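# Rotate the steel cup under the dial indicator 180 degrees

## Task

Rotate the steel cup that sits on its fixture beneath the dial indicator by half a revolution (180 degrees), then release it so neither gripper is holding it at the end.

## Robot and tools

Robot: two six-joint arms, left_arm and right_arm, each with a parallel two-finger gripper and a wrist camera (cam_left_wrist, cam_right_wrist, both 504x504 pixels, images returned in that order). Base of left_arm sits at (+0.014, +0.232, 0) m, right_arm at (+0.047, -0.272, 0) m, both turned only slightly about vertical.

Scene frame: origin on the table top midway between the arms, +x out over the table, +z up, left_arm on the +y side. The arm names are not image sides. Each result has a state line giving every gripper's end_effector_position (metres, scene frame) and end_effector_quat_wxyz. That point lies between the finger pads, roughly 1 cm short of the fingertips; fingers point along the gripper's +z and close along its y. The printed position can be a little off, more when the arm is stretched far.

Joint order everywhere (rows, Joint positions, Joint velocities, Joint targets, torques): shoulder (joint2), elbow (joint3), waist (joint1), wrist pitch (joint4), wrist yaw (joint5), wrist roll (joint6). Ranges in rad: shoulder 0.000 to 3.142, elbow 0.000 to 3.019, waist -2.880 to 2.880, wrist pitch -1.693 to 1.571, wrist yaw -1.571 to 1.571, wrist roll -2.094 to 2.094. Real ends may be about 0.019 rad away from these.

A row is one flat list of 14 numbers covering both arms, each in [-1, 1]: left_arm's six joint values then its opening, then right_arm's six joint values then its opening. Joint values are scaled offsets, not poses: 1.0 equals 1.32 rad for shoulder, 1.276 elbow, 1.264 waist, 1.83 wrist pitch, 1.686 wrist yaw, 2.022 wrist roll. The opening is absolute: +1 fully open, -1 closed. Optionally 12 more numbers in 0 to 1 may follow, gain scales for left's six joints then right's six, in the same joint order; they persist until changed.

execute_actions(actions): a list of up to 15 actions; each action is a table of up to 15 rows, one row per 1/30 s step; short tables repeat their last row to fill 15 steps. Joint offsets in every row are measured from the angles at the start of that action (for the first action, from the last reported angles), not from the previous row. An action that pushes a joint more than 0.019 rad beyond its range is rejected for both arms; a malformed action, or a bad first action, rejects the whole call. An empty list just returns state and images. Results include step readings, with HELD marking steps where an arm's command was held back.

move(target, speed, blocking): target is one 14-number row whose offsets count from the Joint positions in the latest result showing them. All joints travel proportionally, lasting 0.5 to 10 s; speed (0.01 to 2 rad/s, default 0.5) caps the joint with most distance. It does not avoid obstacles or the other arm. The move: line reports done, off_target, moving, held or fault, limits=held or none, and each arm's joint furthest from target. With blocking=false you get control after 0.5 s; then use wait or stop before sending more motion.

wait(seconds 0 to 10) lets time pass holding commands. stop brakes a running move. zoom_image(camera, region [x0, y0, x1, y1], pixels, max 504x504) magnifies the latest image. read_manual returns licence text only. finished_scene(scene) ends the current scene after the robot settles; give the current scene number.

Motion limits: per step, each joint's target stays within a lead of its measured angle (waist 0.264, shoulder 0.32, elbow 0.276, wrist pitch 0.33, wrist yaw 0.186, wrist roll 0.522 rad), and targets that would shift the gripper over 70 mm get scaled back, so big changes need several actions. Joint targets in results show what the joints are being driven to. With zero offsets an arm may droop; re-send the offset back to the desired angles, then zeros.

Gripping: grip_measured uses the command scale; Joint positions gives the pad gap in metres (0.094 open). Command about 0.03 under grip_measured to hold firmly. Readings may be off by about 1 mm. Brief tugs on held parts or pushes on loose objects can happen.

Avoid: knocking anything off the table (fails the task), arms colliding or pressing each other, slamming or shoving hard, dropping or slipping the cup, long heavy holding (MOTOR HOT at 85 C, fault at 100 C drops the arm). Faster moves and targets far beyond contact press harder. Time keeps running while you compose replies. The cup must stay turned after release.

Each tool is called after "Emit:" by a JSON object that holds its "fn" and its "kwargs", one argument or row to a line.

## Session

Scene 1 succeeded. Now scene 2.

Emit:
{"fn": "execute_actions", "kwargs": {
  "actions": []
}}

Scene clock: 0.00 s.
left_arm: end_effector_position=(+0.1018, +0.6685, +0.1162) grip_measured=+1.000 end_effector_quat_wxyz=(+0.119, +0.920, +0.067, +0.367) | right_arm: end_effector_position=(+0.5751, -0.1019, +0.3199) grip_measured=+1.000 end_effector_quat_wxyz=(+0.302, +0.317, +0.859, +0.266)
Joint names: [shoulder, elbow, waist, wrist pitch, wrist yaw, wrist roll]
Joint positions: left_arm=[ 1.744  1.241  1.44  -1.367  0.745 -1.53   0.094] | right_arm=[ 1.319  1.246  0.265 -0.671 -0.055  1.026  0.094]
Joint velocities: left_arm=[-0.005 -0.012 -0.005  0.007 -0.007  0.051  0.   ] | right_arm=[ 0.005  0.002 -0.005  0.007 -0.007  0.022  0.   ]
Joint torques (N m, as the arm reports them, + toward a larger angle): no reading
Motor temperatures (°C, as the motors report them): left_arm=[29 43 27 28 29 26] | right_arm=[32 34 27 27 28 26]
Joint targets: left_arm=[1.754 1.257 1.440 -1.368 0.744 -1.530] | right_arm=[1.324 1.269 0.265 -0.668 -0.055 1.026]
Joint stiffness scale: left_arm=[1. 1. 1. 1. 1. 1.] | right_arm=[1. 1. 1. 1. 1. 1.]

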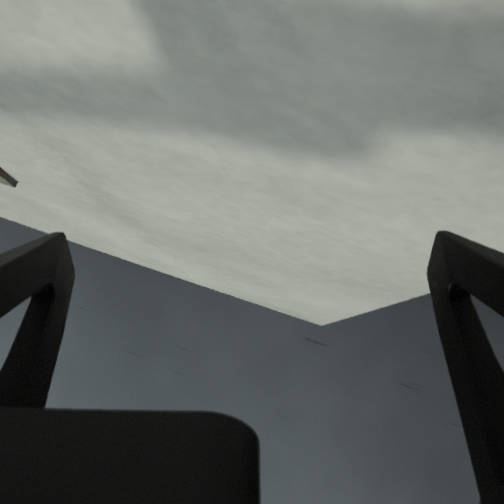

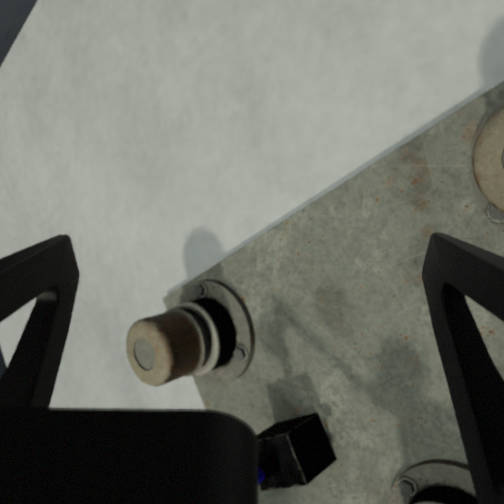

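Emit:
{"fn": "move", "kwargs": {
  "target": [-0.4027, -0.0944, -0.7369, 0.1702, -0.2209, 0.3783, 1.0, 0, 0, 0, 0, 0, 0, 1.0],
  "speed": 0.8
}}

Scene clock: 25.60 s.
left_arm: end_effector_position=(+0.3806, +0.4588, +0.2669) grip_measured=+1.000 end_effector_quat_wxyz=(+0.201, -0.617, +0.737, -0.190) | right_arm: end_effector_position=(+0.5751, -0.1019, +0.3199) grip_measured=+1.000 end_effector_quat_wxyz=(+0.302, +0.317, +0.859, +0.266)
Joint names: [shoulder, elbow, waist, wrist pitch, wrist yaw, wrist roll]
Joint positions: left_arm=[ 1.201  1.127  0.503 -1.07   0.375 -0.774  0.094] | right_arm=[ 1.319  1.246  0.265 -0.671 -0.055  1.026  0.094]
Joint velocities: left_arm=[-0.005 -0.002 -0.015  0.012 -0.007 -0.037  0.   ] | right_arm=[-0.005 -0.007  0.005  0.007  0.022 -0.022  0.   ]
Joint torques (N m, as the arm reports them, + toward a larger angle): left_arm=[-7.98 10.66  0.64  1.33  0.19  0.14] | right_arm=[-9.49 11.65 -1.35  1.65  0.06  0.1 ]
Motor temperatures (°C, as the motors report them): left_arm=[31 45 27 28 29 26] | right_arm=[33 42 27 27 28 26]
Joint targets: left_arm=[1.213 1.120 0.508 -1.056 0.372 -0.765] | right_arm=[1.319 1.246 0.265 -0.671 -0.055 1.026]
Joint stiffness scale: left_arm=[1. 1. 1. 1. 1. 1.] | right_arm=[1. 1. 1. 1. 1. 1.]
move: done; limits=none; left_arm: farthest joint: the wrist pitch, 0.014 radians from its target (0.311 radians at the start); right_arm: farthest joint: the waist, 0.000 radians from its target (0.000 radians at the start)

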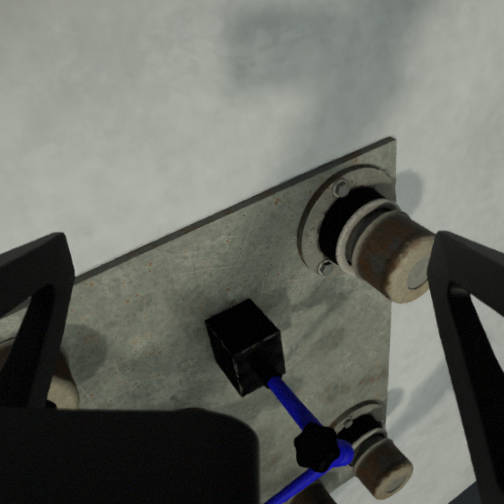

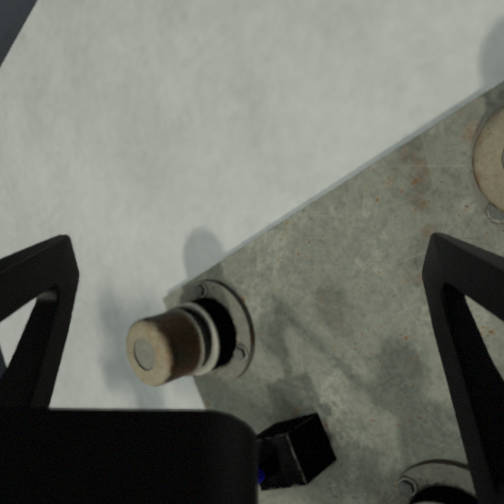

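Emit:
{"fn": "move", "kwargs": {
  "target": [-0.394, -0.0995, -0.7326, 0.178, -0.2224, 0.3828, 1.0, 0, 0, 0, 0, 0, 0, 1.0],
  "speed": 0.8
}}

Scene clock: 32.93 s.
left_arm: end_effector_position=(+0.3577, +0.1545, +0.4436) grip_measured=+1.000 end_effector_quat_wxyz=(+0.538, +0.089, +0.836, -0.063) | right_arm: end_effector_position=(+0.5751, -0.1019, +0.3199) grip_measured=+1.000 end_effector_quat_wxyz=(+0.302, +0.317, +0.859, +0.266)
Joint names: [shoulder, elbow, waist, wrist pitch, wrist yaw, wrist roll]
Joint positions: left_arm=[ 0.67   1.007 -0.418 -0.761  0.003 -0.008  0.094] | right_arm=[ 1.319  1.246  0.265 -0.671 -0.055  1.026  0.094]
Joint velocities: left_arm=[-0.015  0.002  0.005  0.017 -0.037 -0.037  0.   ] | right_arm=[-0.005 -0.007 -0.015  0.012 -0.051 -0.066  0.   ]
Joint torques (N m, as the arm reports them, + toward a larger angle): left_arm=[-0.28 11.12 -0.21  2.17 -0.03  0.08] | right_arm=[-9.77 11.64 -1.13  1.6   0.06  0.09]
Motor temperatures (°C, as the motors report them): left_arm=[30 46 27 28 29 26] | right_arm=[33 42 27 27 28 26]
Joint targets: left_arm=[0.681 1.000 -0.423 -0.744 0.000 0.000] | right_arm=[1.319 1.246 0.265 -0.671 -0.055 1.026]
Joint stiffness scale: left_arm=[1. 1. 1. 1. 1. 1.] | right_arm=[1. 1. 1. 1. 1. 1.]
move: done; limits=none; left_arm: farthest joint: the wrist pitch, 0.017 radians from its target (0.326 radians at the start); right_arm: farthest joint: the waist, 0.000 radians from its target (0.000 radians at the start)

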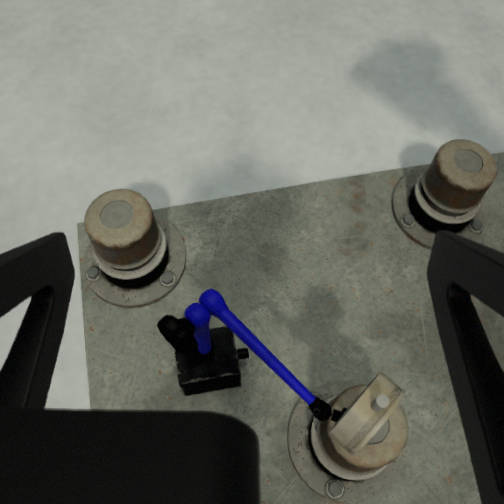

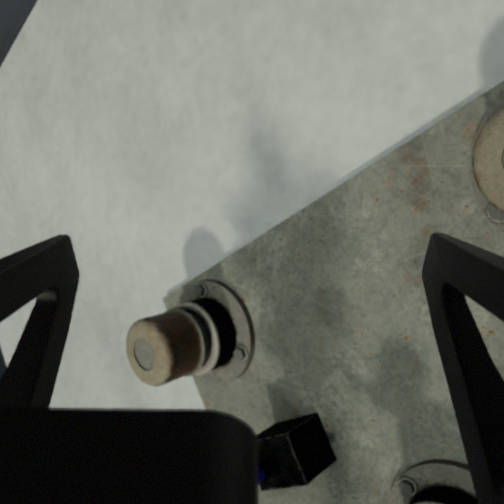

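Emit:
{"fn": "zoom_image", "kwargs": {
  "camera": "cam_left_wrist",
  "region": [150, 270, 430, 504]
}}

Region (150, 270, 430, 504) of cam_left_wrist's 504x504 image, scaled by 1.800, with more detail than that image has; it fills the top 421 rows of this view, and the rest is white.

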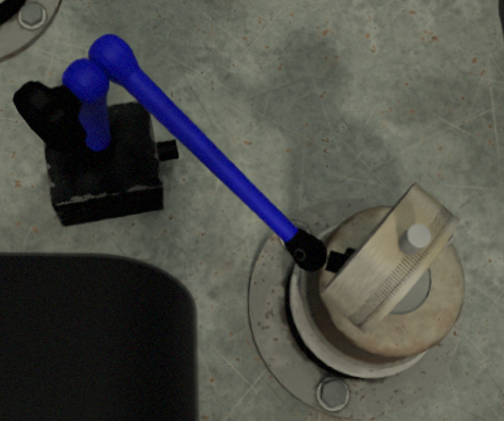

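Emit:
{"fn": "move", "kwargs": {
  "target": [0, 0, 0, 0, 0, 0, 1.0, -0.1986, -0.4954, 0.9166, 0.6088, 0.8960, -0.5074, 1.0],
  "speed": 0.8
}}

Scene clock: 64.77 s.
left_arm: end_effector_position=(+0.3577, +0.1545, +0.4436) grip_measured=+1.000 end_effector_quat_wxyz=(+0.538, +0.090, +0.836, -0.063) | right_arm: end_effector_position=(+0.2556, +0.0440, +0.3272) grip_measured=+1.000 end_effector_quat_wxyz=(+0.706, -0.004, +0.708, -0.001)
Joint names: [shoulder, elbow, waist, wrist pitch, wrist yaw, wrist roll]
Joint positions: left_arm=[ 0.67   1.007 -0.418 -0.761  0.003 -0.007  0.094] | right_arm=[1.07  0.621 1.425 0.427 1.453 0.016 0.094]
Joint velocities: left_arm=[-0.015 -0.017  0.005 -0.022 -0.007 -0.037  0.   ] | right_arm=[-0.005 -0.002  0.005  0.022 -0.095 -0.066  0.   ]
Joint torques (N m, as the arm reports them, + toward a larger angle): left_arm=[-1.14 11.72  0.2   1.62  0.1   0.01] | right_arm=[-5.64  9.73 -1.18  2.05  0.16 -0.01]
Motor temperatures (°C, as the motors report them): left_arm=[30 47 27 29 29 26] | right_arm=[33 42 27 27 28 26]
Joint targets: left_arm=[0.670 1.007 -0.418 -0.761 0.003 -0.008] | right_arm=[1.057 0.614 1.423 0.443 1.456 0.000]
Joint stiffness scale: left_arm=[1. 1. 1. 1. 1. 1.] | right_arm=[1. 1. 1. 1. 1. 1.]
move: done; limits=none; left_arm: farthest joint: the wrist roll, 0.001 radians from its target (0.001 radians at the start); right_arm: farthest joint: the wrist pitch, 0.016 radians from its target (1.114 radians at the start)

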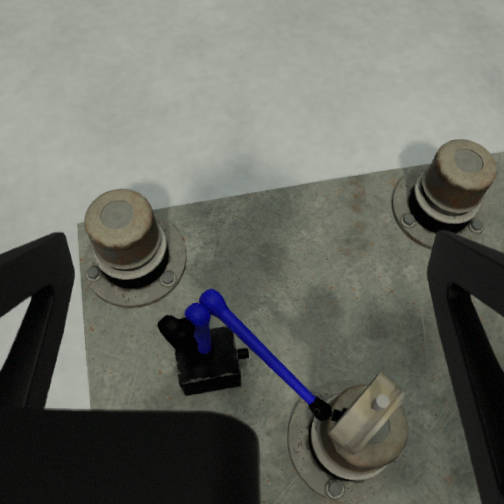

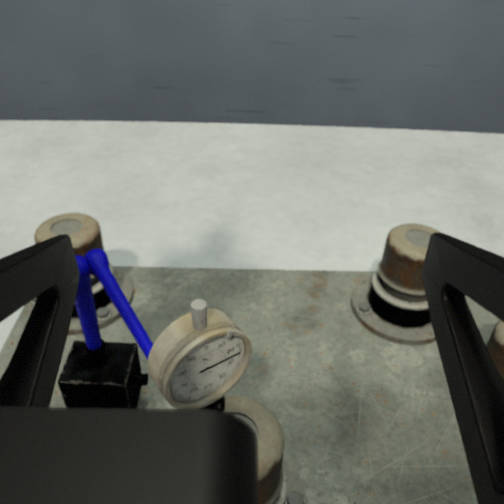

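Emit:
{"fn": "move", "kwargs": {
  "target": [0, 0, 0, 0, 0, 0, 1.0, 0.5922, -0.1723, 0, 0.5593, 0, -0.0158, 1.0],
  "speed": 0.6
}}

Scene clock: 72.57 s.
left_arm: end_effector_position=(+0.3577, +0.1545, +0.4436) grip_measured=+1.000 end_effector_quat_wxyz=(+0.538, +0.090, +0.836, -0.063) | right_arm: end_effector_position=(+0.2552, +0.0402, +0.1003) grip_measured=+1.000 end_effector_quat_wxyz=(+0.707, -0.000, +0.707, +0.002)
Joint names: [shoulder, elbow, waist, wrist pitch, wrist yaw, wrist roll]
Joint positions: left_arm=[ 0.67   1.007 -0.418 -0.761  0.003 -0.007  0.094] | right_arm=[ 1.835  0.405  1.425  1.433  1.453 -0.001  0.094]
Joint velocities: left_arm=[-0.015 -0.002 -0.005  0.007 -0.095  0.022  0.   ] | right_arm=[ 0.015  0.007 -0.005 -0.017 -0.007 -0.022  0.   ]
Joint torques (N m, as the arm reports them, + toward a larger angle): left_arm=[-1.14 11.73  0.18  1.61  0.1   0.02] | right_arm=[-6.94  2.12 -1.26  2.01  0.02  0.01]
Motor temperatures (°C, as the motors report them): left_arm=[30 47 27 29 29 26] | right_arm=[33 41 27 27 28 26]
Joint targets: left_arm=[0.670 1.007 -0.418 -0.761 0.003 -0.007] | right_arm=[1.852 0.401 1.425 1.450 1.453 -0.016]
Joint stiffness scale: left_arm=[1. 1. 1. 1. 1. 1.] | right_arm=[1. 1. 1. 1. 1. 1.]
move: done; limits=none; left_arm: farthest joint: the waist, 0.000 radians from its target (0.000 radians at the start); right_arm: farthest joint: the shoulder, 0.017 radians from its target (0.782 radians at the start)

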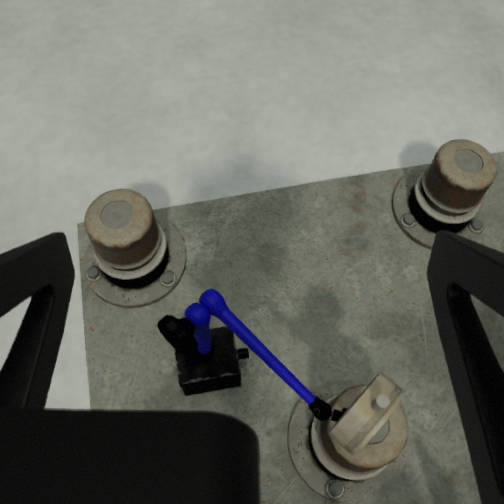

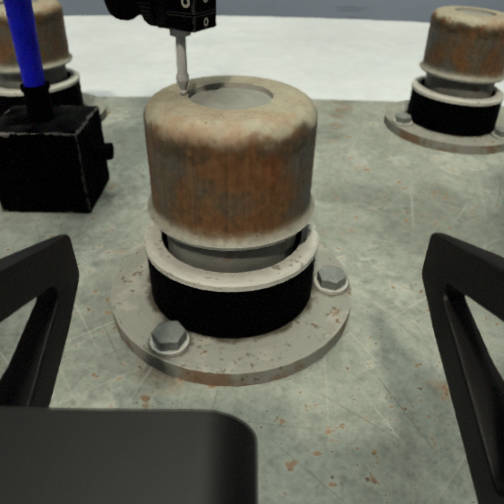

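Emit:
{"fn": "move", "kwargs": {
  "target": [0, 0, 0, 0, 0, 0, 1.0, -0.0848, 0.0817, -0.2165, -0.2549, -0.1629, 0.1316, 1.0],
  "speed": 0.35
}}

Scene clock: 158.90 s.
left_arm: end_effector_position=(+0.3577, +0.1545, +0.4436) grip_measured=+1.000 end_effector_quat_wxyz=(+0.538, +0.090, +0.836, -0.063) | right_arm: end_effector_position=(+0.3467, +0.0435, +0.0916) grip_measured=+1.000 end_effector_quat_wxyz=(+0.670, +0.001, +0.743, -0.005)
Joint names: [shoulder, elbow, waist, wrist pitch, wrist yaw, wrist roll]
Joint positions: left_arm=[ 0.67   1.007 -0.418 -0.761  0.003 -0.007  0.094] | right_arm=[1.739 0.485 1.155 0.979 1.182 0.25  0.094]
Joint velocities: left_arm=[ 0.005 -0.002 -0.005  0.007 -0.037  0.007  0.   ] | right_arm=[-0.015 -0.007 -0.005 -0.007 -0.022  0.051  0.   ]
Joint torques (N m, as the arm reports them, + toward a larger angle): left_arm=[-1.11 11.72  0.2   1.62  0.1   0.02] | right_arm=[-10.1    6.69  -1.74   1.06   0.08   0.34]
Motor temperatures (°C, as the motors report them): left_arm=[30 47 27 29 29 26] | right_arm=[33 35 27 27 28 26]
Joint targets: left_arm=[0.670 1.007 -0.418 -0.761 0.003 -0.007] | right_arm=[1.723 0.509 1.151 0.967 1.178 0.266]
Joint stiffness scale: left_arm=[1. 1. 1. 1. 1. 1.] | right_arm=[1. 1. 1. 1. 1. 1.]
move: off_target (right_arm); limits=none; left_arm: farthest joint: the waist, 0.000 radians from its target (0.000 radians at the start); right_arm: farthest joint: the elbow, 0.025 radians from its target (0.104 radians at the start)

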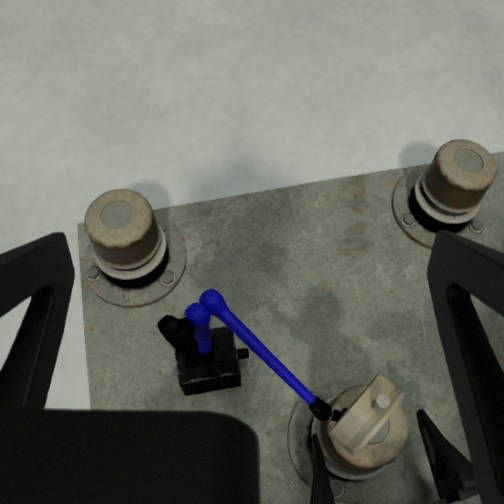

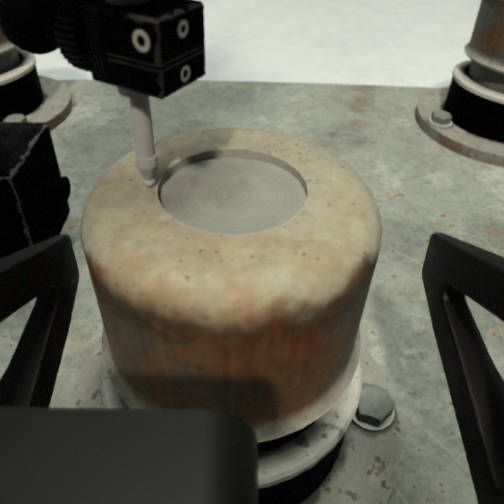

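Emit:
{"fn": "execute_actions", "kwargs": {
  "actions": []
}}

Scene clock: 169.20 s.
left_arm: end_effector_position=(+0.3577, +0.1545, +0.4436) grip_measured=+1.000 end_effector_quat_wxyz=(+0.538, +0.090, +0.836, -0.063) | right_arm: end_effector_position=(+0.3467, +0.0435, +0.0916) grip_measured=+1.000 end_effector_quat_wxyz=(+0.670, +0.001, +0.743, -0.005)
Joint names: [shoulder, elbow, waist, wrist pitch, wrist yaw, wrist roll]
Joint positions: left_arm=[ 0.67   1.007 -0.418 -0.761  0.003 -0.007  0.094] | right_arm=[1.739 0.485 1.155 0.979 1.182 0.25  0.094]
Joint velocities: left_arm=[-0.005  0.007 -0.015  0.007  0.007  0.037  0.   ] | right_arm=[ 0.015 -0.007  0.005 -0.022 -0.007 -0.051  0.   ]
Joint torques (N m, as the arm reports them, + toward a larger angle): left_arm=[-1.1  11.73  0.2   1.61  0.1   0.02] | right_arm=[-10.47   6.73  -1.67   1.02   0.08   0.33]
Motor temperatures (°C, as the motors report them): left_arm=[30 47 27 29 29 26] | right_arm=[34 36 27 27 28 26]
Joint targets: left_arm=[0.670 1.007 -0.418 -0.761 0.003 -0.007] | right_arm=[1.723 0.509 1.151 0.967 1.178 0.265]
Joint stiffness scale: left_arm=[1. 1. 1. 1. 1. 1.] | right_arm=[1. 1. 1. 1. 1. 1.]

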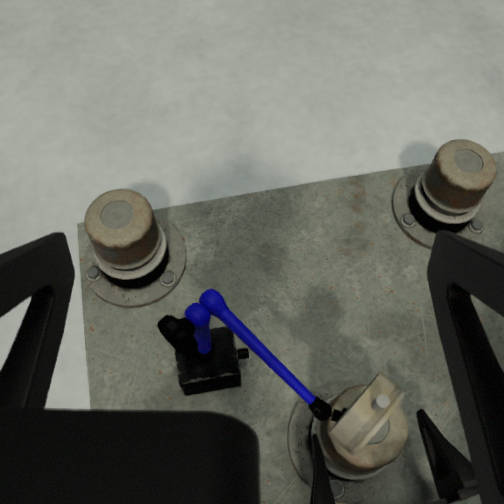

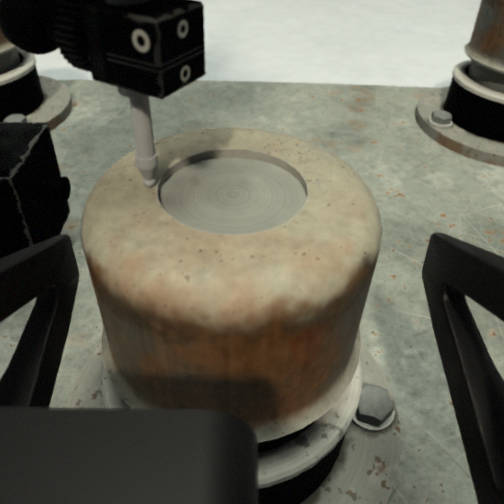

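Emit:
{"fn": "execute_actions", "kwargs": {
  "actions": [
    [[0,0,0,0,0,0,1, 0,0.028,0.01,0,0,0,1]]
  ]
}}

Scene clock: 171.93 s.
left_arm: end_effector_position=(+0.3577, +0.1545, +0.4436) grip_measured=+1.000 end_effector_quat_wxyz=(+0.538, +0.090, +0.836, -0.063) | right_arm: end_effector_position=(+0.3471, +0.0490, +0.0945) grip_measured=+1.000 end_effector_quat_wxyz=(+0.671, +0.003, +0.741, +0.001)
Joint names: [shoulder, elbow, waist, wrist pitch, wrist yaw, wrist roll]
Joint positions: left_arm=[ 0.67   1.007 -0.418 -0.761  0.003 -0.007  0.094] | right_arm=[1.739 0.496 1.159 0.979 1.182 0.25  0.094]
Joint velocities: left_arm=[-0.005  0.007  0.005 -0.002 -0.022 -0.051  0.   ] | right_arm=[-0.005  0.007 -0.005  0.002  0.022 -0.051  0.   ]
Joint torques (N m, as the arm reports them, + toward a larger angle): left_arm=[-1.14 11.74  0.21  1.62  0.1   0.02] | right_arm=[-9.26  6.96 -0.57  1.43  0.19  0.17]
Motor temperatures (°C, as the motors report them): left_arm=[29 47 27 29 29 26] | right_arm=[34 36 27 27 28 26]
Joint targets: left_arm=[0.670 1.007 -0.418 -0.761 0.003 -0.007] | right_arm=[1.739 0.521 1.168 0.979 1.182 0.250]
Joint stiffness scale: left_arm=[1. 1. 1. 1. 1. 1.] | right_arm=[1. 1. 1. 1. 1. 1.]
Step readings (joint positions):
0: left_arm=[0.670 1.007 -0.418 -0.761 0.003 -0.007] | right_arm=[1.739 0.485 1.155 0.979 1.182 0.250]
1: left_arm=[0.670 1.007 -0.418 -0.761 0.003 -0.007] | right_arm=[1.739 0.485 1.155 0.979 1.182 0.250]
2: left_arm=[0.670 1.007 -0.418 -0.761 0.003 -0.007] | right_arm=[1.739 0.487 1.156 0.979 1.182 0.250]
4: left_arm=[0.670 1.007 -0.418 -0.761 0.003 -0.007] | right_arm=[1.739 0.491 1.157 0.979 1.182 0.250]
8: left_arm=[0.670 1.007 -0.418 -0.761 0.003 -0.007] | right_arm=[1.739 0.496 1.159 0.979 1.182 0.250]
15: Joint positions above

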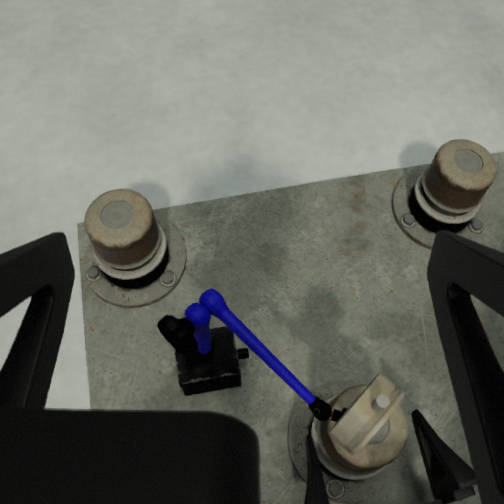

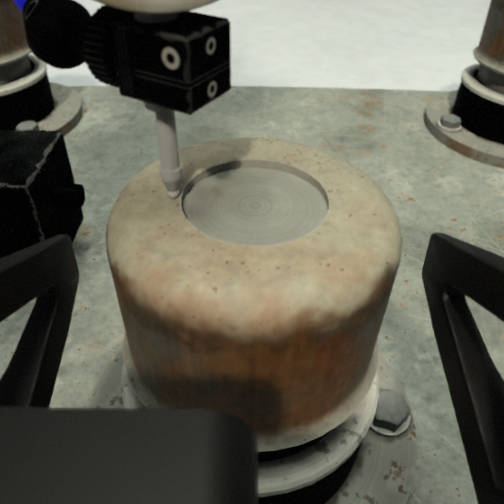

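Emit:
{"fn": "execute_actions", "kwargs": {
  "actions": [
    [[0,0,0,0,0,0,1, 0,0,0,0,0,0,0.42]],
    [[0,0,0,0,0,0,1, 0,0,0,0,0,0,0.42]]
  ]
}}

Scene clock: 174.13 s.
left_arm: end_effector_position=(+0.3577, +0.1545, +0.4436) grip_measured=+1.000 end_effector_quat_wxyz=(+0.538, +0.090, +0.836, -0.063) | right_arm: end_effector_position=(+0.3471, +0.0486, +0.0946) grip_measured=+0.457 end_effector_quat_wxyz=(+0.672, +0.004, +0.741, +0.000)
Joint names: [shoulder, elbow, waist, wrist pitch, wrist yaw, wrist roll]
Joint positions: left_arm=[ 0.67   1.007 -0.418 -0.761  0.003 -0.007  0.094] | right_arm=[1.739 0.496 1.159 0.979 1.184 0.25  0.068]
Joint velocities: left_arm=[-0.005 -0.002 -0.005  0.002  0.007 -0.037  0.   ] | right_arm=[-0.015  0.007 -0.015 -0.017 -0.037  0.022 -0.   ]
Joint torques (N m, as the arm reports them, + toward a larger angle): left_arm=[-1.12 11.72  0.21  1.62  0.1   0.02] | right_arm=[-9.09  4.56 -1.29  1.5   0.2   0.17]
Motor temperatures (°C, as the motors report them): left_arm=[29 47 27 29 29 26] | right_arm=[34 36 27 27 28 26]
Joint targets: left_arm=[0.670 1.007 -0.418 -0.761 0.003 -0.007] | right_arm=[1.739 0.496 1.159 0.979 1.184 0.250]
Joint stiffness scale: left_arm=[1. 1. 1. 1. 1. 1.] | right_arm=[1. 1. 1. 1. 1. 1.]
Step readings (joint positions; steps 1 to 15: 1st action; 16 to 30: 2nd action):
0: left_arm=[0.670 1.007 -0.418 -0.761 0.003 -0.007] | right_arm=[1.739 0.496 1.159 0.979 1.182 0.250]
1: left_arm=[0.670 1.007 -0.418 -0.761 0.003 -0.007] | right_arm=[1.739 0.496 1.159 0.979 1.182 0.250]
2: left_arm=[0.670 1.007 -0.418 -0.761 0.003 -0.007] | right_arm=[1.739 0.496 1.159 0.979 1.182 0.250]
4: left_arm=[0.670 1.007 -0.418 -0.761 0.003 -0.007] | right_arm=[1.739 0.496 1.159 0.979 1.184 0.250]
8: left_arm=[0.670 1.007 -0.418 -0.761 0.003 -0.007] | right_arm=[1.739 0.496 1.159 0.979 1.184 0.250]
15: left_arm=[0.670 1.007 -0.418 -0.761 0.003 -0.007] | right_arm=[1.739 0.496 1.159 0.979 1.184 0.250]
16: left_arm=[0.670 1.007 -0.418 -0.761 0.003 -0.007] | right_arm=[1.739 0.496 1.159 0.979 1.184 0.250]
17: left_arm=[0.670 1.007 -0.418 -0.761 0.003 -0.007] | right_arm=[1.739 0.496 1.159 0.979 1.184 0.250]
19: left_arm=[0.670 1.007 -0.418 -0.761 0.003 -0.007] | right_arm=[1.739 0.496 1.159 0.979 1.184 0.250]
23: left_arm=[0.670 1.007 -0.418 -0.761 0.003 -0.007] | right_arm=[1.739 0.496 1.159 0.979 1.184 0.250]
30: Joint positions above

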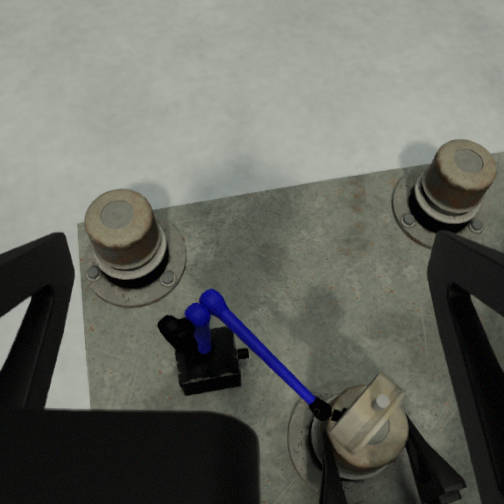

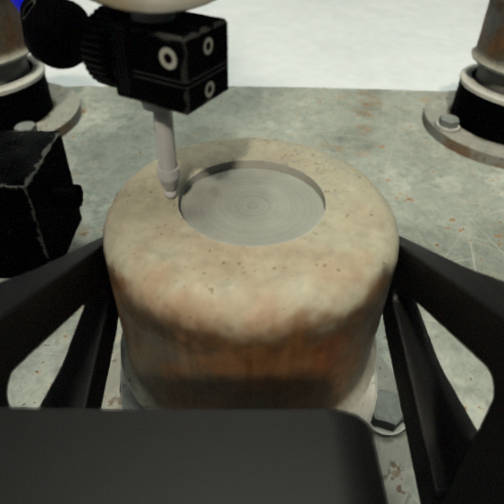

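Emit:
{"fn": "move", "kwargs": {
  "target": [0,0,0,0,0,0,1, 0,-0.0744,-0.0457,0.1172,-0.149,-0.0679,0.42],
  "speed": 0.4
}}

Scene clock: 177.20 s.
left_arm: end_effector_position=(+0.3577, +0.1545, +0.4436) grip_measured=+1.000 end_effector_quat_wxyz=(+0.538, +0.090, +0.836, -0.063) | right_arm: end_effector_position=(+0.3469, +0.0474, +0.0949) grip_measured=+0.457 end_effector_quat_wxyz=(+0.671, -0.070, +0.735, +0.067)
Joint names: [shoulder, elbow, waist, wrist pitch, wrist yaw, wrist roll]
Joint positions: left_arm=[ 0.67   1.007 -0.418 -0.761  0.003 -0.007  0.094] | right_arm=[1.735 0.406 1.109 1.175 0.939 0.13  0.068]
Joint velocities: left_arm=[-0.005  0.007  0.005 -0.007 -0.007  0.007  0.   ] | right_arm=[-0.005 -0.007 -0.005  0.022  0.022 -0.022 -0.   ]
Joint torques (N m, as the arm reports them, + toward a larger angle): left_arm=[-1.14 11.72  0.2   1.61  0.1   0.02] | right_arm=[-8.28  3.3  -1.76  2.42 -0.09  0.  ]
Motor temperatures (°C, as the motors report them): left_arm=[29 47 27 29 29 26] | right_arm=[34 36 27 27 28 26]
Joint targets: left_arm=[0.670 1.007 -0.418 -0.761 0.003 -0.007] | right_arm=[1.739 0.401 1.101 1.194 0.933 0.113]
Joint stiffness scale: left_arm=[1. 1. 1. 1. 1. 1.] | right_arm=[1. 1. 1. 1. 1. 1.]
move: done; limits=none; left_arm: farthest joint: the waist, 0.000 radians from its target (0.000 radians at the start); right_arm: farthest joint: the wrist pitch, 0.019 radians from its target (0.214 radians at the start)

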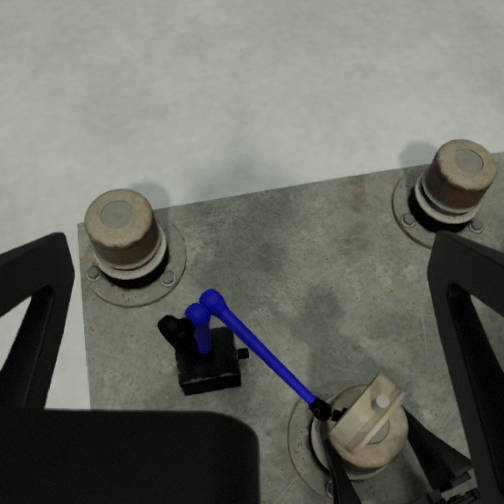

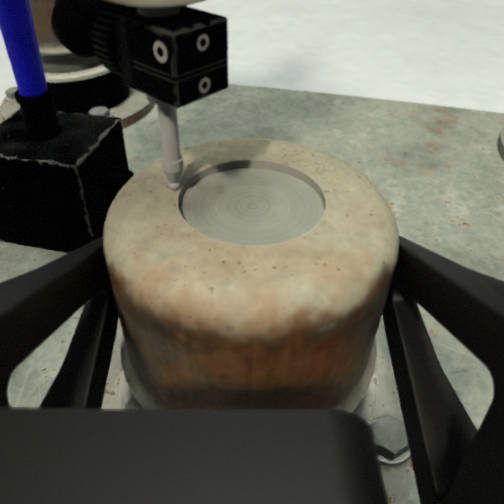

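Emit:
{"fn": "move", "kwargs": {
  "target": [0,0,0,0,0,0,1, 0.003,-0.0562,-0.0682,0.074,-0.1674,-0.039,0.42],
  "speed": 0.4
}}

Scene clock: 180.27 s.
left_arm: end_effector_position=(+0.3577, +0.1545, +0.4436) grip_measured=+1.000 end_effector_quat_wxyz=(+0.538, +0.090, +0.836, -0.063) | right_arm: end_effector_position=(+0.3468, +0.0466, +0.0950) grip_measured=+0.457 end_effector_quat_wxyz=(+0.664, -0.143, +0.721, +0.134)
Joint names: [shoulder, elbow, waist, wrist pitch, wrist yaw, wrist roll]
Joint positions: left_arm=[ 0.67   1.007 -0.418 -0.761  0.003 -0.007  0.094] | right_arm=[1.735 0.337 1.031 1.295 0.665 0.067 0.068]
Joint velocities: left_arm=[ 0.005 -0.002 -0.024  0.012 -0.037 -0.022  0.   ] | right_arm=[-0.005 -0.022  0.005  0.007 -0.066  0.007  0.   ]
Joint torques (N m, as the arm reports them, + toward a larger angle): left_arm=[-1.11 11.72  0.2   1.62  0.1   0.02] | right_arm=[-7.11  3.01 -2.06  2.4  -0.2  -0.01]
Motor temperatures (°C, as the motors report them): left_arm=[29 47 27 29 29 26] | right_arm=[34 36 27 27 28 26]
Joint targets: left_arm=[0.670 1.007 -0.418 -0.761 0.003 -0.007] | right_arm=[1.739 0.335 1.023 1.310 0.657 0.051]
Joint stiffness scale: left_arm=[1. 1. 1. 1. 1. 1.] | right_arm=[1. 1. 1. 1. 1. 1.]
move: done; limits=none; left_arm: farthest joint: the waist, 0.000 radians from its target (0.000 radians at the start); right_arm: farthest joint: the wrist pitch, 0.016 radians from its target (0.136 radians at the start)

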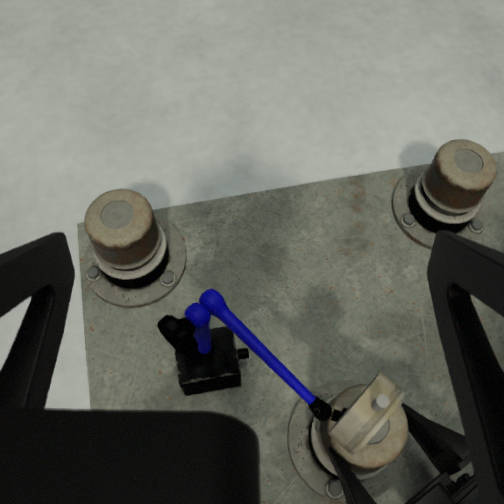

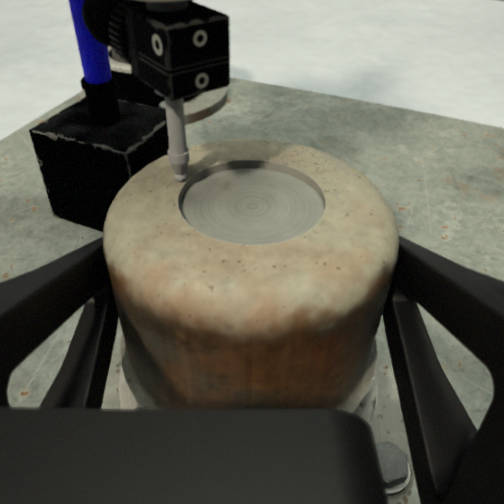

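Emit:
{"fn": "move", "kwargs": {
  "target": [0,0,0,0,0,0,1, 0.003,-0.0369,-0.0902,0.045,-0.1853,-0.0261,0.42],
  "speed": 0.4
}}

Scene clock: 183.70 s.
left_arm: end_effector_position=(+0.3577, +0.1545, +0.4436) grip_measured=+1.000 end_effector_quat_wxyz=(+0.538, +0.090, +0.836, -0.063) | right_arm: end_effector_position=(+0.3467, +0.0458, +0.0952) grip_measured=+0.457 end_effector_quat_wxyz=(+0.650, -0.214, +0.701, +0.199)
Joint names: [shoulder, elbow, waist, wrist pitch, wrist yaw, wrist roll]
Joint positions: left_arm=[ 0.67   1.007 -0.418 -0.761  0.003 -0.007  0.094] | right_arm=[1.735 0.29  0.924 1.365 0.361 0.029 0.068]
Joint velocities: left_arm=[ 0.024  0.002 -0.005  0.022 -0.066 -0.007  0.   ] | right_arm=[-0.015  0.002 -0.005 -0.002 -0.007  0.022 -0.   ]
Joint torques (N m, as the arm reports them, + toward a larger angle): left_arm=[-1.15 11.73  0.2   1.6   0.1   0.02] | right_arm=[-6.84  2.87 -1.94  2.37 -0.21  0.01]
Motor temperatures (°C, as the motors report them): left_arm=[29 47 27 29 29 26] | right_arm=[34 36 27 27 28 26]
Joint targets: left_arm=[0.670 1.007 -0.418 -0.761 0.003 -0.007] | right_arm=[1.739 0.290 0.917 1.377 0.353 0.014]
Joint stiffness scale: left_arm=[1. 1. 1. 1. 1. 1.] | right_arm=[1. 1. 1. 1. 1. 1.]
move: done; limits=none; left_arm: farthest joint: the waist, 0.000 radians from its target (0.000 radians at the start); right_arm: farthest joint: the wrist roll, 0.015 radians from its target (0.052 radians at the start)

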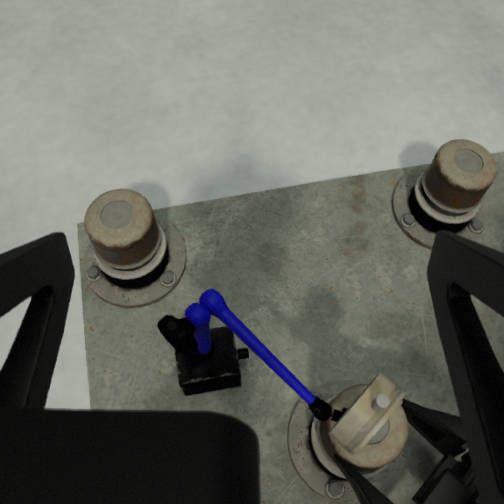

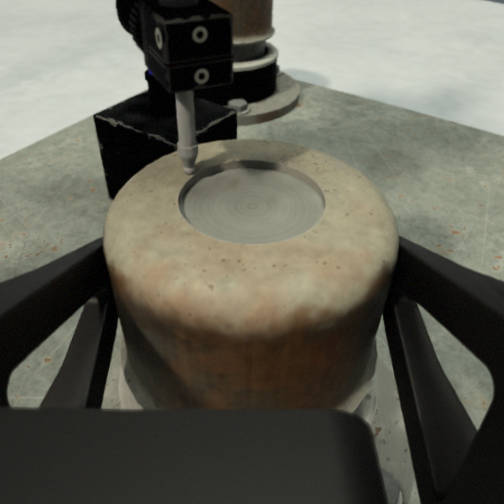

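Emit:
{"fn": "move", "kwargs": {
  "target": [0,0,0,0,0,0,1, 0.003,-0.0107,-0.1036,0.018,-0.1964,-0.021,0.42],
  "speed": 0.4
}}

Scene clock: 188.87 s.
left_arm: end_effector_position=(+0.3577, +0.1545, +0.4436) grip_measured=+1.000 end_effector_quat_wxyz=(+0.538, +0.090, +0.836, -0.063) | right_arm: end_effector_position=(+0.3468, +0.0451, +0.0951) grip_measured=+0.457 end_effector_quat_wxyz=(+0.628, -0.283, +0.676, +0.262)
Joint names: [shoulder, elbow, waist, wrist pitch, wrist yaw, wrist roll]
Joint positions: left_arm=[ 0.67   1.007 -0.418 -0.761  0.003 -0.007  0.094] | right_arm=[1.735 0.271 0.798 1.391 0.038 0.001 0.068]
Joint velocities: left_arm=[-0.005 -0.012  0.005 -0.007  0.022  0.007  0.   ] | right_arm=[ 0.005 -0.012  0.005 -0.002 -0.051 -0.037  0.   ]
Joint torques (N m, as the arm reports them, + toward a larger angle): left_arm=[-1.12 11.73  0.19  1.62  0.1   0.02] | right_arm=[-7.03  3.24 -1.49  2.24 -0.24  0.01]
Motor temperatures (°C, as the motors report them): left_arm=[29 47 27 29 29 26] | right_arm=[33 35 27 27 28 26]
Joint targets: left_arm=[0.670 1.007 -0.418 -0.761 0.003 -0.007] | right_arm=[1.739 0.276 0.793 1.397 0.030 -0.014]
Joint stiffness scale: left_arm=[1. 1. 1. 1. 1. 1.] | right_arm=[1. 1. 1. 1. 1. 1.]
move: done; limits=none; left_arm: farthest joint: the waist, 0.000 radians from its target (0.000 radians at the start); right_arm: farthest joint: the wrist roll, 0.014 radians from its target (0.042 radians at the start)

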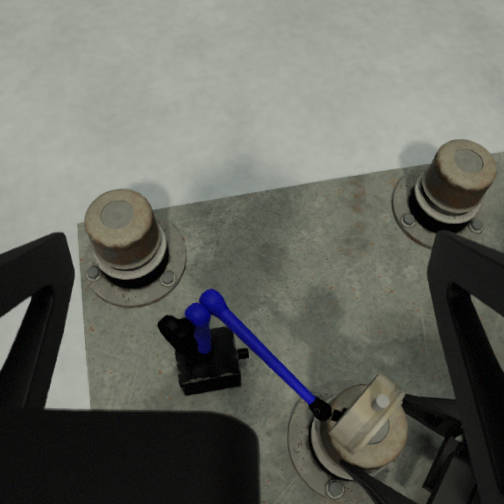

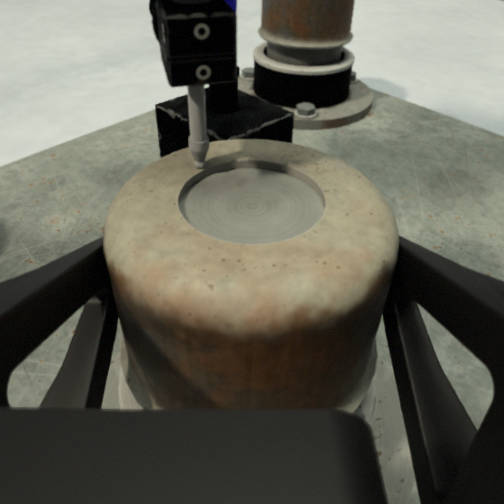

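Emit:
{"fn": "move", "kwargs": {
  "target": [0,0,0,0,0,0,1, 0.003,0.0275,-0.1036,-0.0204,-0.1973,-0.0204,0.42],
  "speed": 0.4
}}

Scene clock: 192.33 s.
left_arm: end_effector_position=(+0.3577, +0.1545, +0.4436) grip_measured=+1.000 end_effector_quat_wxyz=(+0.538, +0.090, +0.836, -0.063) | right_arm: end_effector_position=(+0.3468, +0.0442, +0.0950) grip_measured=+0.457 end_effector_quat_wxyz=(+0.599, -0.349, +0.644, +0.322)
Joint names: [shoulder, elbow, waist, wrist pitch, wrist yaw, wrist roll]
Joint positions: left_arm=[ 0.67   1.007 -0.418 -0.761  0.003 -0.007  0.094] | right_arm=[ 1.735  0.281  0.67   1.376 -0.288 -0.026  0.068]
Joint velocities: left_arm=[-0.005 -0.012 -0.005  0.007 -0.066 -0.022  0.   ] | right_arm=[-0.015  0.007 -0.015 -0.007 -0.007 -0.037 -0.   ]
Joint torques (N m, as the arm reports them, + toward a larger angle): left_arm=[-1.09 11.72  0.23  1.62  0.1   0.02] | right_arm=[-6.89  5.18 -1.28  0.96 -0.22  0.01]
Motor temperatures (°C, as the motors report them): left_arm=[29 47 27 29 29 26] | right_arm=[33 35 27 27 28 26]
Joint targets: left_arm=[0.670 1.007 -0.418 -0.761 0.003 -0.007] | right_arm=[1.739 0.306 0.667 1.353 -0.295 -0.040]
Joint stiffness scale: left_arm=[1. 1. 1. 1. 1. 1.] | right_arm=[1. 1. 1. 1. 1. 1.]
move: off_target (right_arm); limits=none; left_arm: farthest joint: the waist, 0.000 radians from its target (0.000 radians at the start); right_arm: farthest joint: the elbow, 0.025 radians from its target (0.035 radians at the start)

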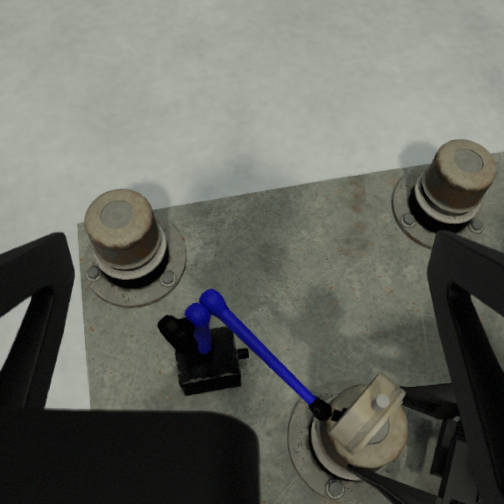

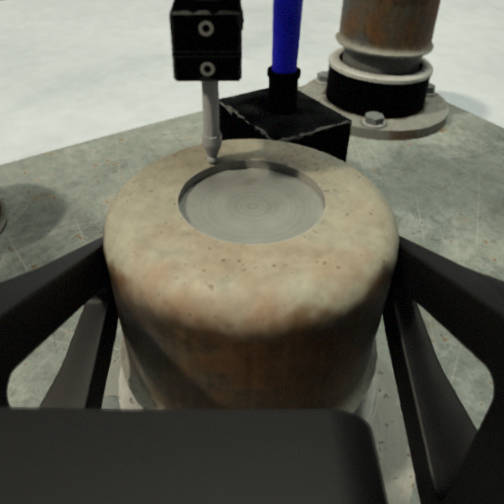

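Emit:
{"fn": "move", "kwargs": {
  "target": [0,0,0,0,0,0,1, 0.003,0.0505,-0.0897,-0.044,-0.1872,-0.0239,0.42],
  "speed": 0.4
}}

Scene clock: 195.90 s.
left_arm: end_effector_position=(+0.3577, +0.1545, +0.4436) grip_measured=+1.000 end_effector_quat_wxyz=(+0.538, +0.090, +0.836, -0.063) | right_arm: end_effector_position=(+0.3472, +0.0437, +0.0949) grip_measured=+0.457 end_effector_quat_wxyz=(+0.563, -0.413, +0.607, +0.378)
Joint names: [shoulder, elbow, waist, wrist pitch, wrist yaw, wrist roll]
Joint positions: left_arm=[ 0.67   1.007 -0.418 -0.761  0.003 -0.007  0.094] | right_arm=[ 1.735  0.32   0.557  1.319 -0.598 -0.06   0.068]
Joint velocities: left_arm=[ 0.005  0.007 -0.005 -0.017 -0.022 -0.007  0.   ] | right_arm=[ 0.005 -0.002 -0.015  0.022 -0.066  0.022  0.   ]
Joint torques (N m, as the arm reports them, + toward a larger angle): left_arm=[-1.14 11.72  0.22  1.62  0.1   0.02] | right_arm=[-7.2   5.52 -1.24  0.84 -0.22  0.01]
Motor temperatures (°C, as the motors report them): left_arm=[29 47 27 29 29 26] | right_arm=[33 35 27 27 28 26]
Joint targets: left_arm=[0.670 1.007 -0.418 -0.761 0.003 -0.007] | right_arm=[1.739 0.345 0.557 1.296 -0.604 -0.075]
Joint stiffness scale: left_arm=[1. 1. 1. 1. 1. 1.] | right_arm=[1. 1. 1. 1. 1. 1.]
move: off_target (right_arm); limits=none; left_arm: farthest joint: the waist, 0.000 radians from its target (0.000 radians at the start); right_arm: farthest joint: the elbow, 0.026 radians from its target (0.065 radians at the start)

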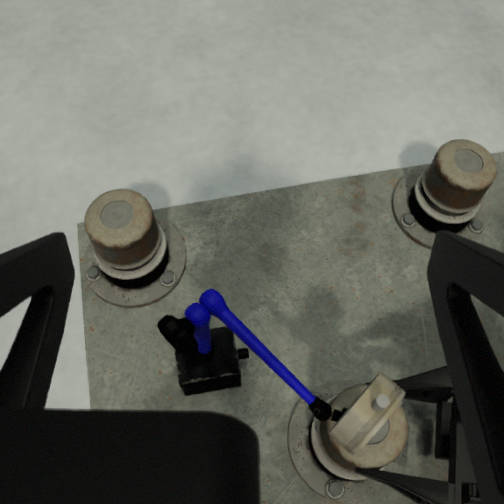

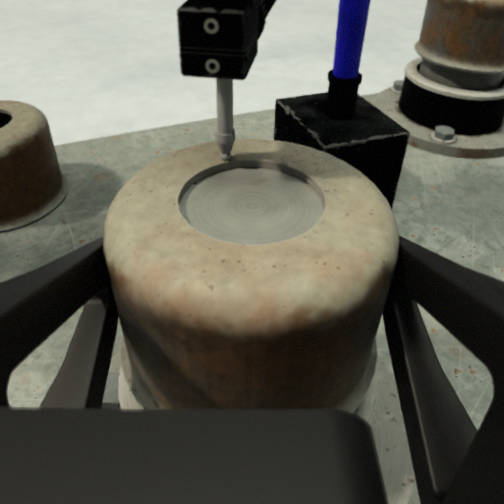

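Emit:
{"fn": "move", "kwargs": {
  "target": [0,0,0,0,0,0,1, 0.003,0.0722,-0.067,-0.0727,-0.1706,-0.0342,0.42],
  "speed": 0.4
}}

Scene clock: 198.87 s.
left_arm: end_effector_position=(+0.3577, +0.1545, +0.4436) grip_measured=+1.000 end_effector_quat_wxyz=(+0.538, +0.090, +0.836, -0.063) | right_arm: end_effector_position=(+0.3481, +0.0433, +0.0948) grip_measured=+0.457 end_effector_quat_wxyz=(+0.521, -0.474, +0.565, +0.430)
Joint names: [shoulder, elbow, waist, wrist pitch, wrist yaw, wrist roll]
Joint positions: left_arm=[ 0.67   1.007 -0.418 -0.761  0.003 -0.007  0.094] | right_arm=[ 1.735  0.384  0.469  1.211 -0.883 -0.115  0.068]
Joint velocities: left_arm=[-0.015 -0.007 -0.005 -0.002 -0.037 -0.037  0.   ] | right_arm=[ 0.005 -0.007 -0.005  0.007  0.022  0.037 -0.   ]
Joint torques (N m, as the arm reports them, + toward a larger angle): left_arm=[-1.17 11.73  0.21  1.63  0.1   0.02] | right_arm=[-7.79  6.23 -1.05  0.57 -0.11  0.01]
Motor temperatures (°C, as the motors report them): left_arm=[29 47 27 29 29 26] | right_arm=[33 35 27 27 28 26]
Joint targets: left_arm=[0.670 1.007 -0.418 -0.761 0.003 -0.007] | right_arm=[1.739 0.412 0.472 1.186 -0.885 -0.129]
Joint stiffness scale: left_arm=[1. 1. 1. 1. 1. 1.] | right_arm=[1. 1. 1. 1. 1. 1.]
move: off_target (right_arm); limits=none; left_arm: farthest joint: the waist, 0.000 radians from its target (0.000 radians at the start); right_arm: farthest joint: the elbow, 0.028 radians from its target (0.092 radians at the start)

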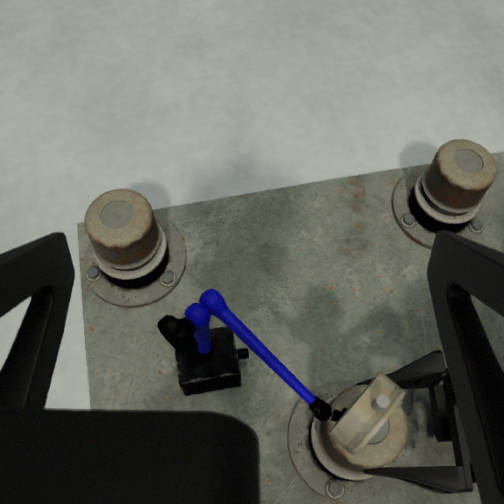

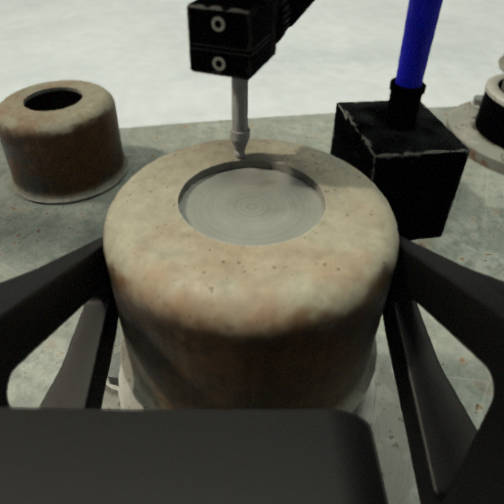

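Emit:
{"fn": "move", "kwargs": {
  "target": [0,0,0,0,0,0,1, 0.003,0.088,-0.0414,-0.1104,-0.151,-0.0584,0.42],
  "speed": 0.4
}}

Scene clock: 203.80 s.
left_arm: end_effector_position=(+0.3577, +0.1545, +0.4436) grip_measured=+1.000 end_effector_quat_wxyz=(+0.538, +0.090, +0.836, -0.063) | right_arm: end_effector_position=(+0.3491, +0.0430, +0.0950) grip_measured=+0.457 end_effector_quat_wxyz=(-0.472, +0.531, -0.516, -0.478)
Joint names: [shoulder, elbow, waist, wrist pitch, wrist yaw, wrist roll]
Joint positions: left_arm=[ 0.67   1.007 -0.418 -0.761  0.003 -0.007  0.094] | right_arm=[ 1.735  0.47   0.411  1.031 -1.138 -0.22   0.068]
Joint velocities: left_arm=[-0.015 -0.002 -0.005 -0.002 -0.022  0.051  0.   ] | right_arm=[-0.015 -0.007 -0.015 -0.012 -0.051 -0.007 -0.   ]
Joint torques (N m, as the arm reports them, + toward a larger angle): left_arm=[-1.13 11.72  0.18  1.62  0.1   0.02] | right_arm=[-8.39  6.87 -0.85  0.57 -0.11  0.02]
Motor temperatures (°C, as the motors report them): left_arm=[29 47 27 29 29 26] | right_arm=[33 36 27 27 28 26]
Joint targets: left_arm=[0.670 1.007 -0.418 -0.761 0.003 -0.007] | right_arm=[1.739 0.497 0.417 1.009 -1.138 -0.233]
Joint stiffness scale: left_arm=[1. 1. 1. 1. 1. 1.] | right_arm=[1. 1. 1. 1. 1. 1.]
move: off_target (right_arm); limits=none; left_arm: farthest joint: the waist, 0.000 radians from its target (0.000 radians at the start); right_arm: farthest joint: the elbow, 0.026 radians from its target (0.112 radians at the start)

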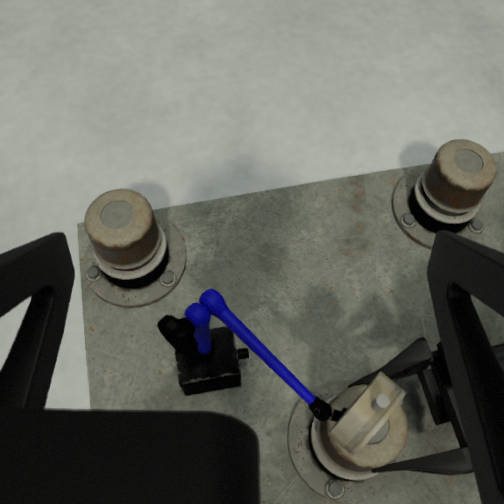

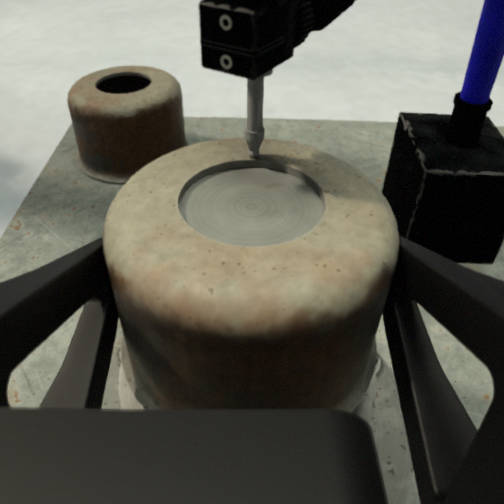

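Emit:
{"fn": "execute_actions", "kwargs": {
  "actions": [
    [[0,0,0,0,0,0,1, 0,0,0,0,0,0,1]],
    [[0,0,0,0,0,0,1, 0,0,0,0,0,0,1]]
  ]
}}

Scene clock: 206.53 s.
left_arm: end_effector_position=(+0.3577, +0.1545, +0.4436) grip_measured=+1.000 end_effector_quat_wxyz=(+0.538, +0.090, +0.836, -0.063) | right_arm: end_effector_position=(+0.3492, +0.0429, +0.0950) grip_measured=+1.000 end_effector_quat_wxyz=(-0.472, +0.531, -0.516, -0.478)
Joint names: [shoulder, elbow, waist, wrist pitch, wrist yaw, wrist roll]
Joint positions: left_arm=[ 0.67   1.007 -0.418 -0.761  0.003 -0.007  0.094] | right_arm=[ 1.735  0.47   0.411  1.031 -1.138 -0.22   0.094]
Joint velocities: left_arm=[ 0.005  0.007 -0.005 -0.007  0.007  0.007  0.   ] | right_arm=[-0.015 -0.007 -0.005  0.012  0.081  0.007  0.   ]
Joint torques (N m, as the arm reports them, + toward a larger angle): left_arm=[-1.14 11.73  0.2   1.61  0.1   0.02] | right_arm=[-8.85  4.43 -1.12  1.55 -0.11  0.18]
Motor temperatures (°C, as the motors report them): left_arm=[29 47 27 29 29 26] | right_arm=[33 36 27 27 28 26]
Joint targets: left_arm=[0.670 1.007 -0.418 -0.761 0.003 -0.007] | right_arm=[1.735 0.470 0.411 1.031 -1.138 -0.220]
Joint stiffness scale: left_arm=[1. 1. 1. 1. 1. 1.] | right_arm=[1. 1. 1. 1. 1. 1.]
Step readings (joint positions; steps 1 to 15: 1st action; 16 to 30: 2nd action):
0: left_arm=[0.670 1.007 -0.418 -0.761 0.003 -0.007] | right_arm=[1.735 0.470 0.411 1.031 -1.138 -0.220]
1: left_arm=[0.670 1.007 -0.418 -0.761 0.003 -0.007] | right_arm=[1.735 0.470 0.411 1.031 -1.138 -0.220]
2: left_arm=[0.670 1.007 -0.418 -0.761 0.003 -0.007] | right_arm=[1.735 0.470 0.411 1.031 -1.138 -0.220]
4: left_arm=[0.670 1.007 -0.418 -0.761 0.003 -0.007] | right_arm=[1.735 0.470 0.411 1.031 -1.138 -0.220]
8: left_arm=[0.670 1.007 -0.418 -0.761 0.003 -0.007] | right_arm=[1.735 0.470 0.411 1.031 -1.138 -0.220]
15: left_arm=[0.670 1.007 -0.418 -0.761 0.003 -0.007] | right_arm=[1.735 0.470 0.411 1.031 -1.138 -0.220]
16: left_arm=[0.670 1.007 -0.418 -0.761 0.003 -0.007] | right_arm=[1.735 0.470 0.411 1.031 -1.138 -0.220]
17: left_arm=[0.670 1.007 -0.418 -0.761 0.003 -0.007] | right_arm=[1.735 0.470 0.411 1.031 -1.138 -0.220]
19: left_arm=[0.670 1.007 -0.418 -0.761 0.003 -0.007] | right_arm=[1.735 0.470 0.411 1.031 -1.138 -0.220]
23: left_arm=[0.670 1.007 -0.418 -0.761 0.003 -0.007] | right_arm=[1.735 0.470 0.411 1.031 -1.138 -0.220]
30: Joint positions above

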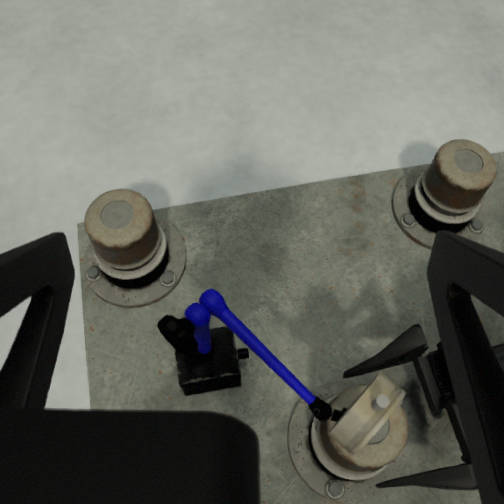

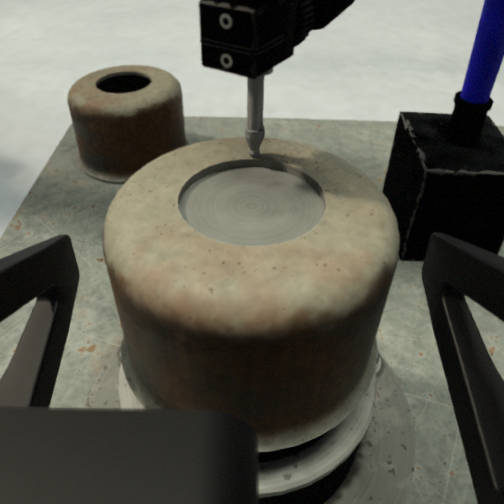

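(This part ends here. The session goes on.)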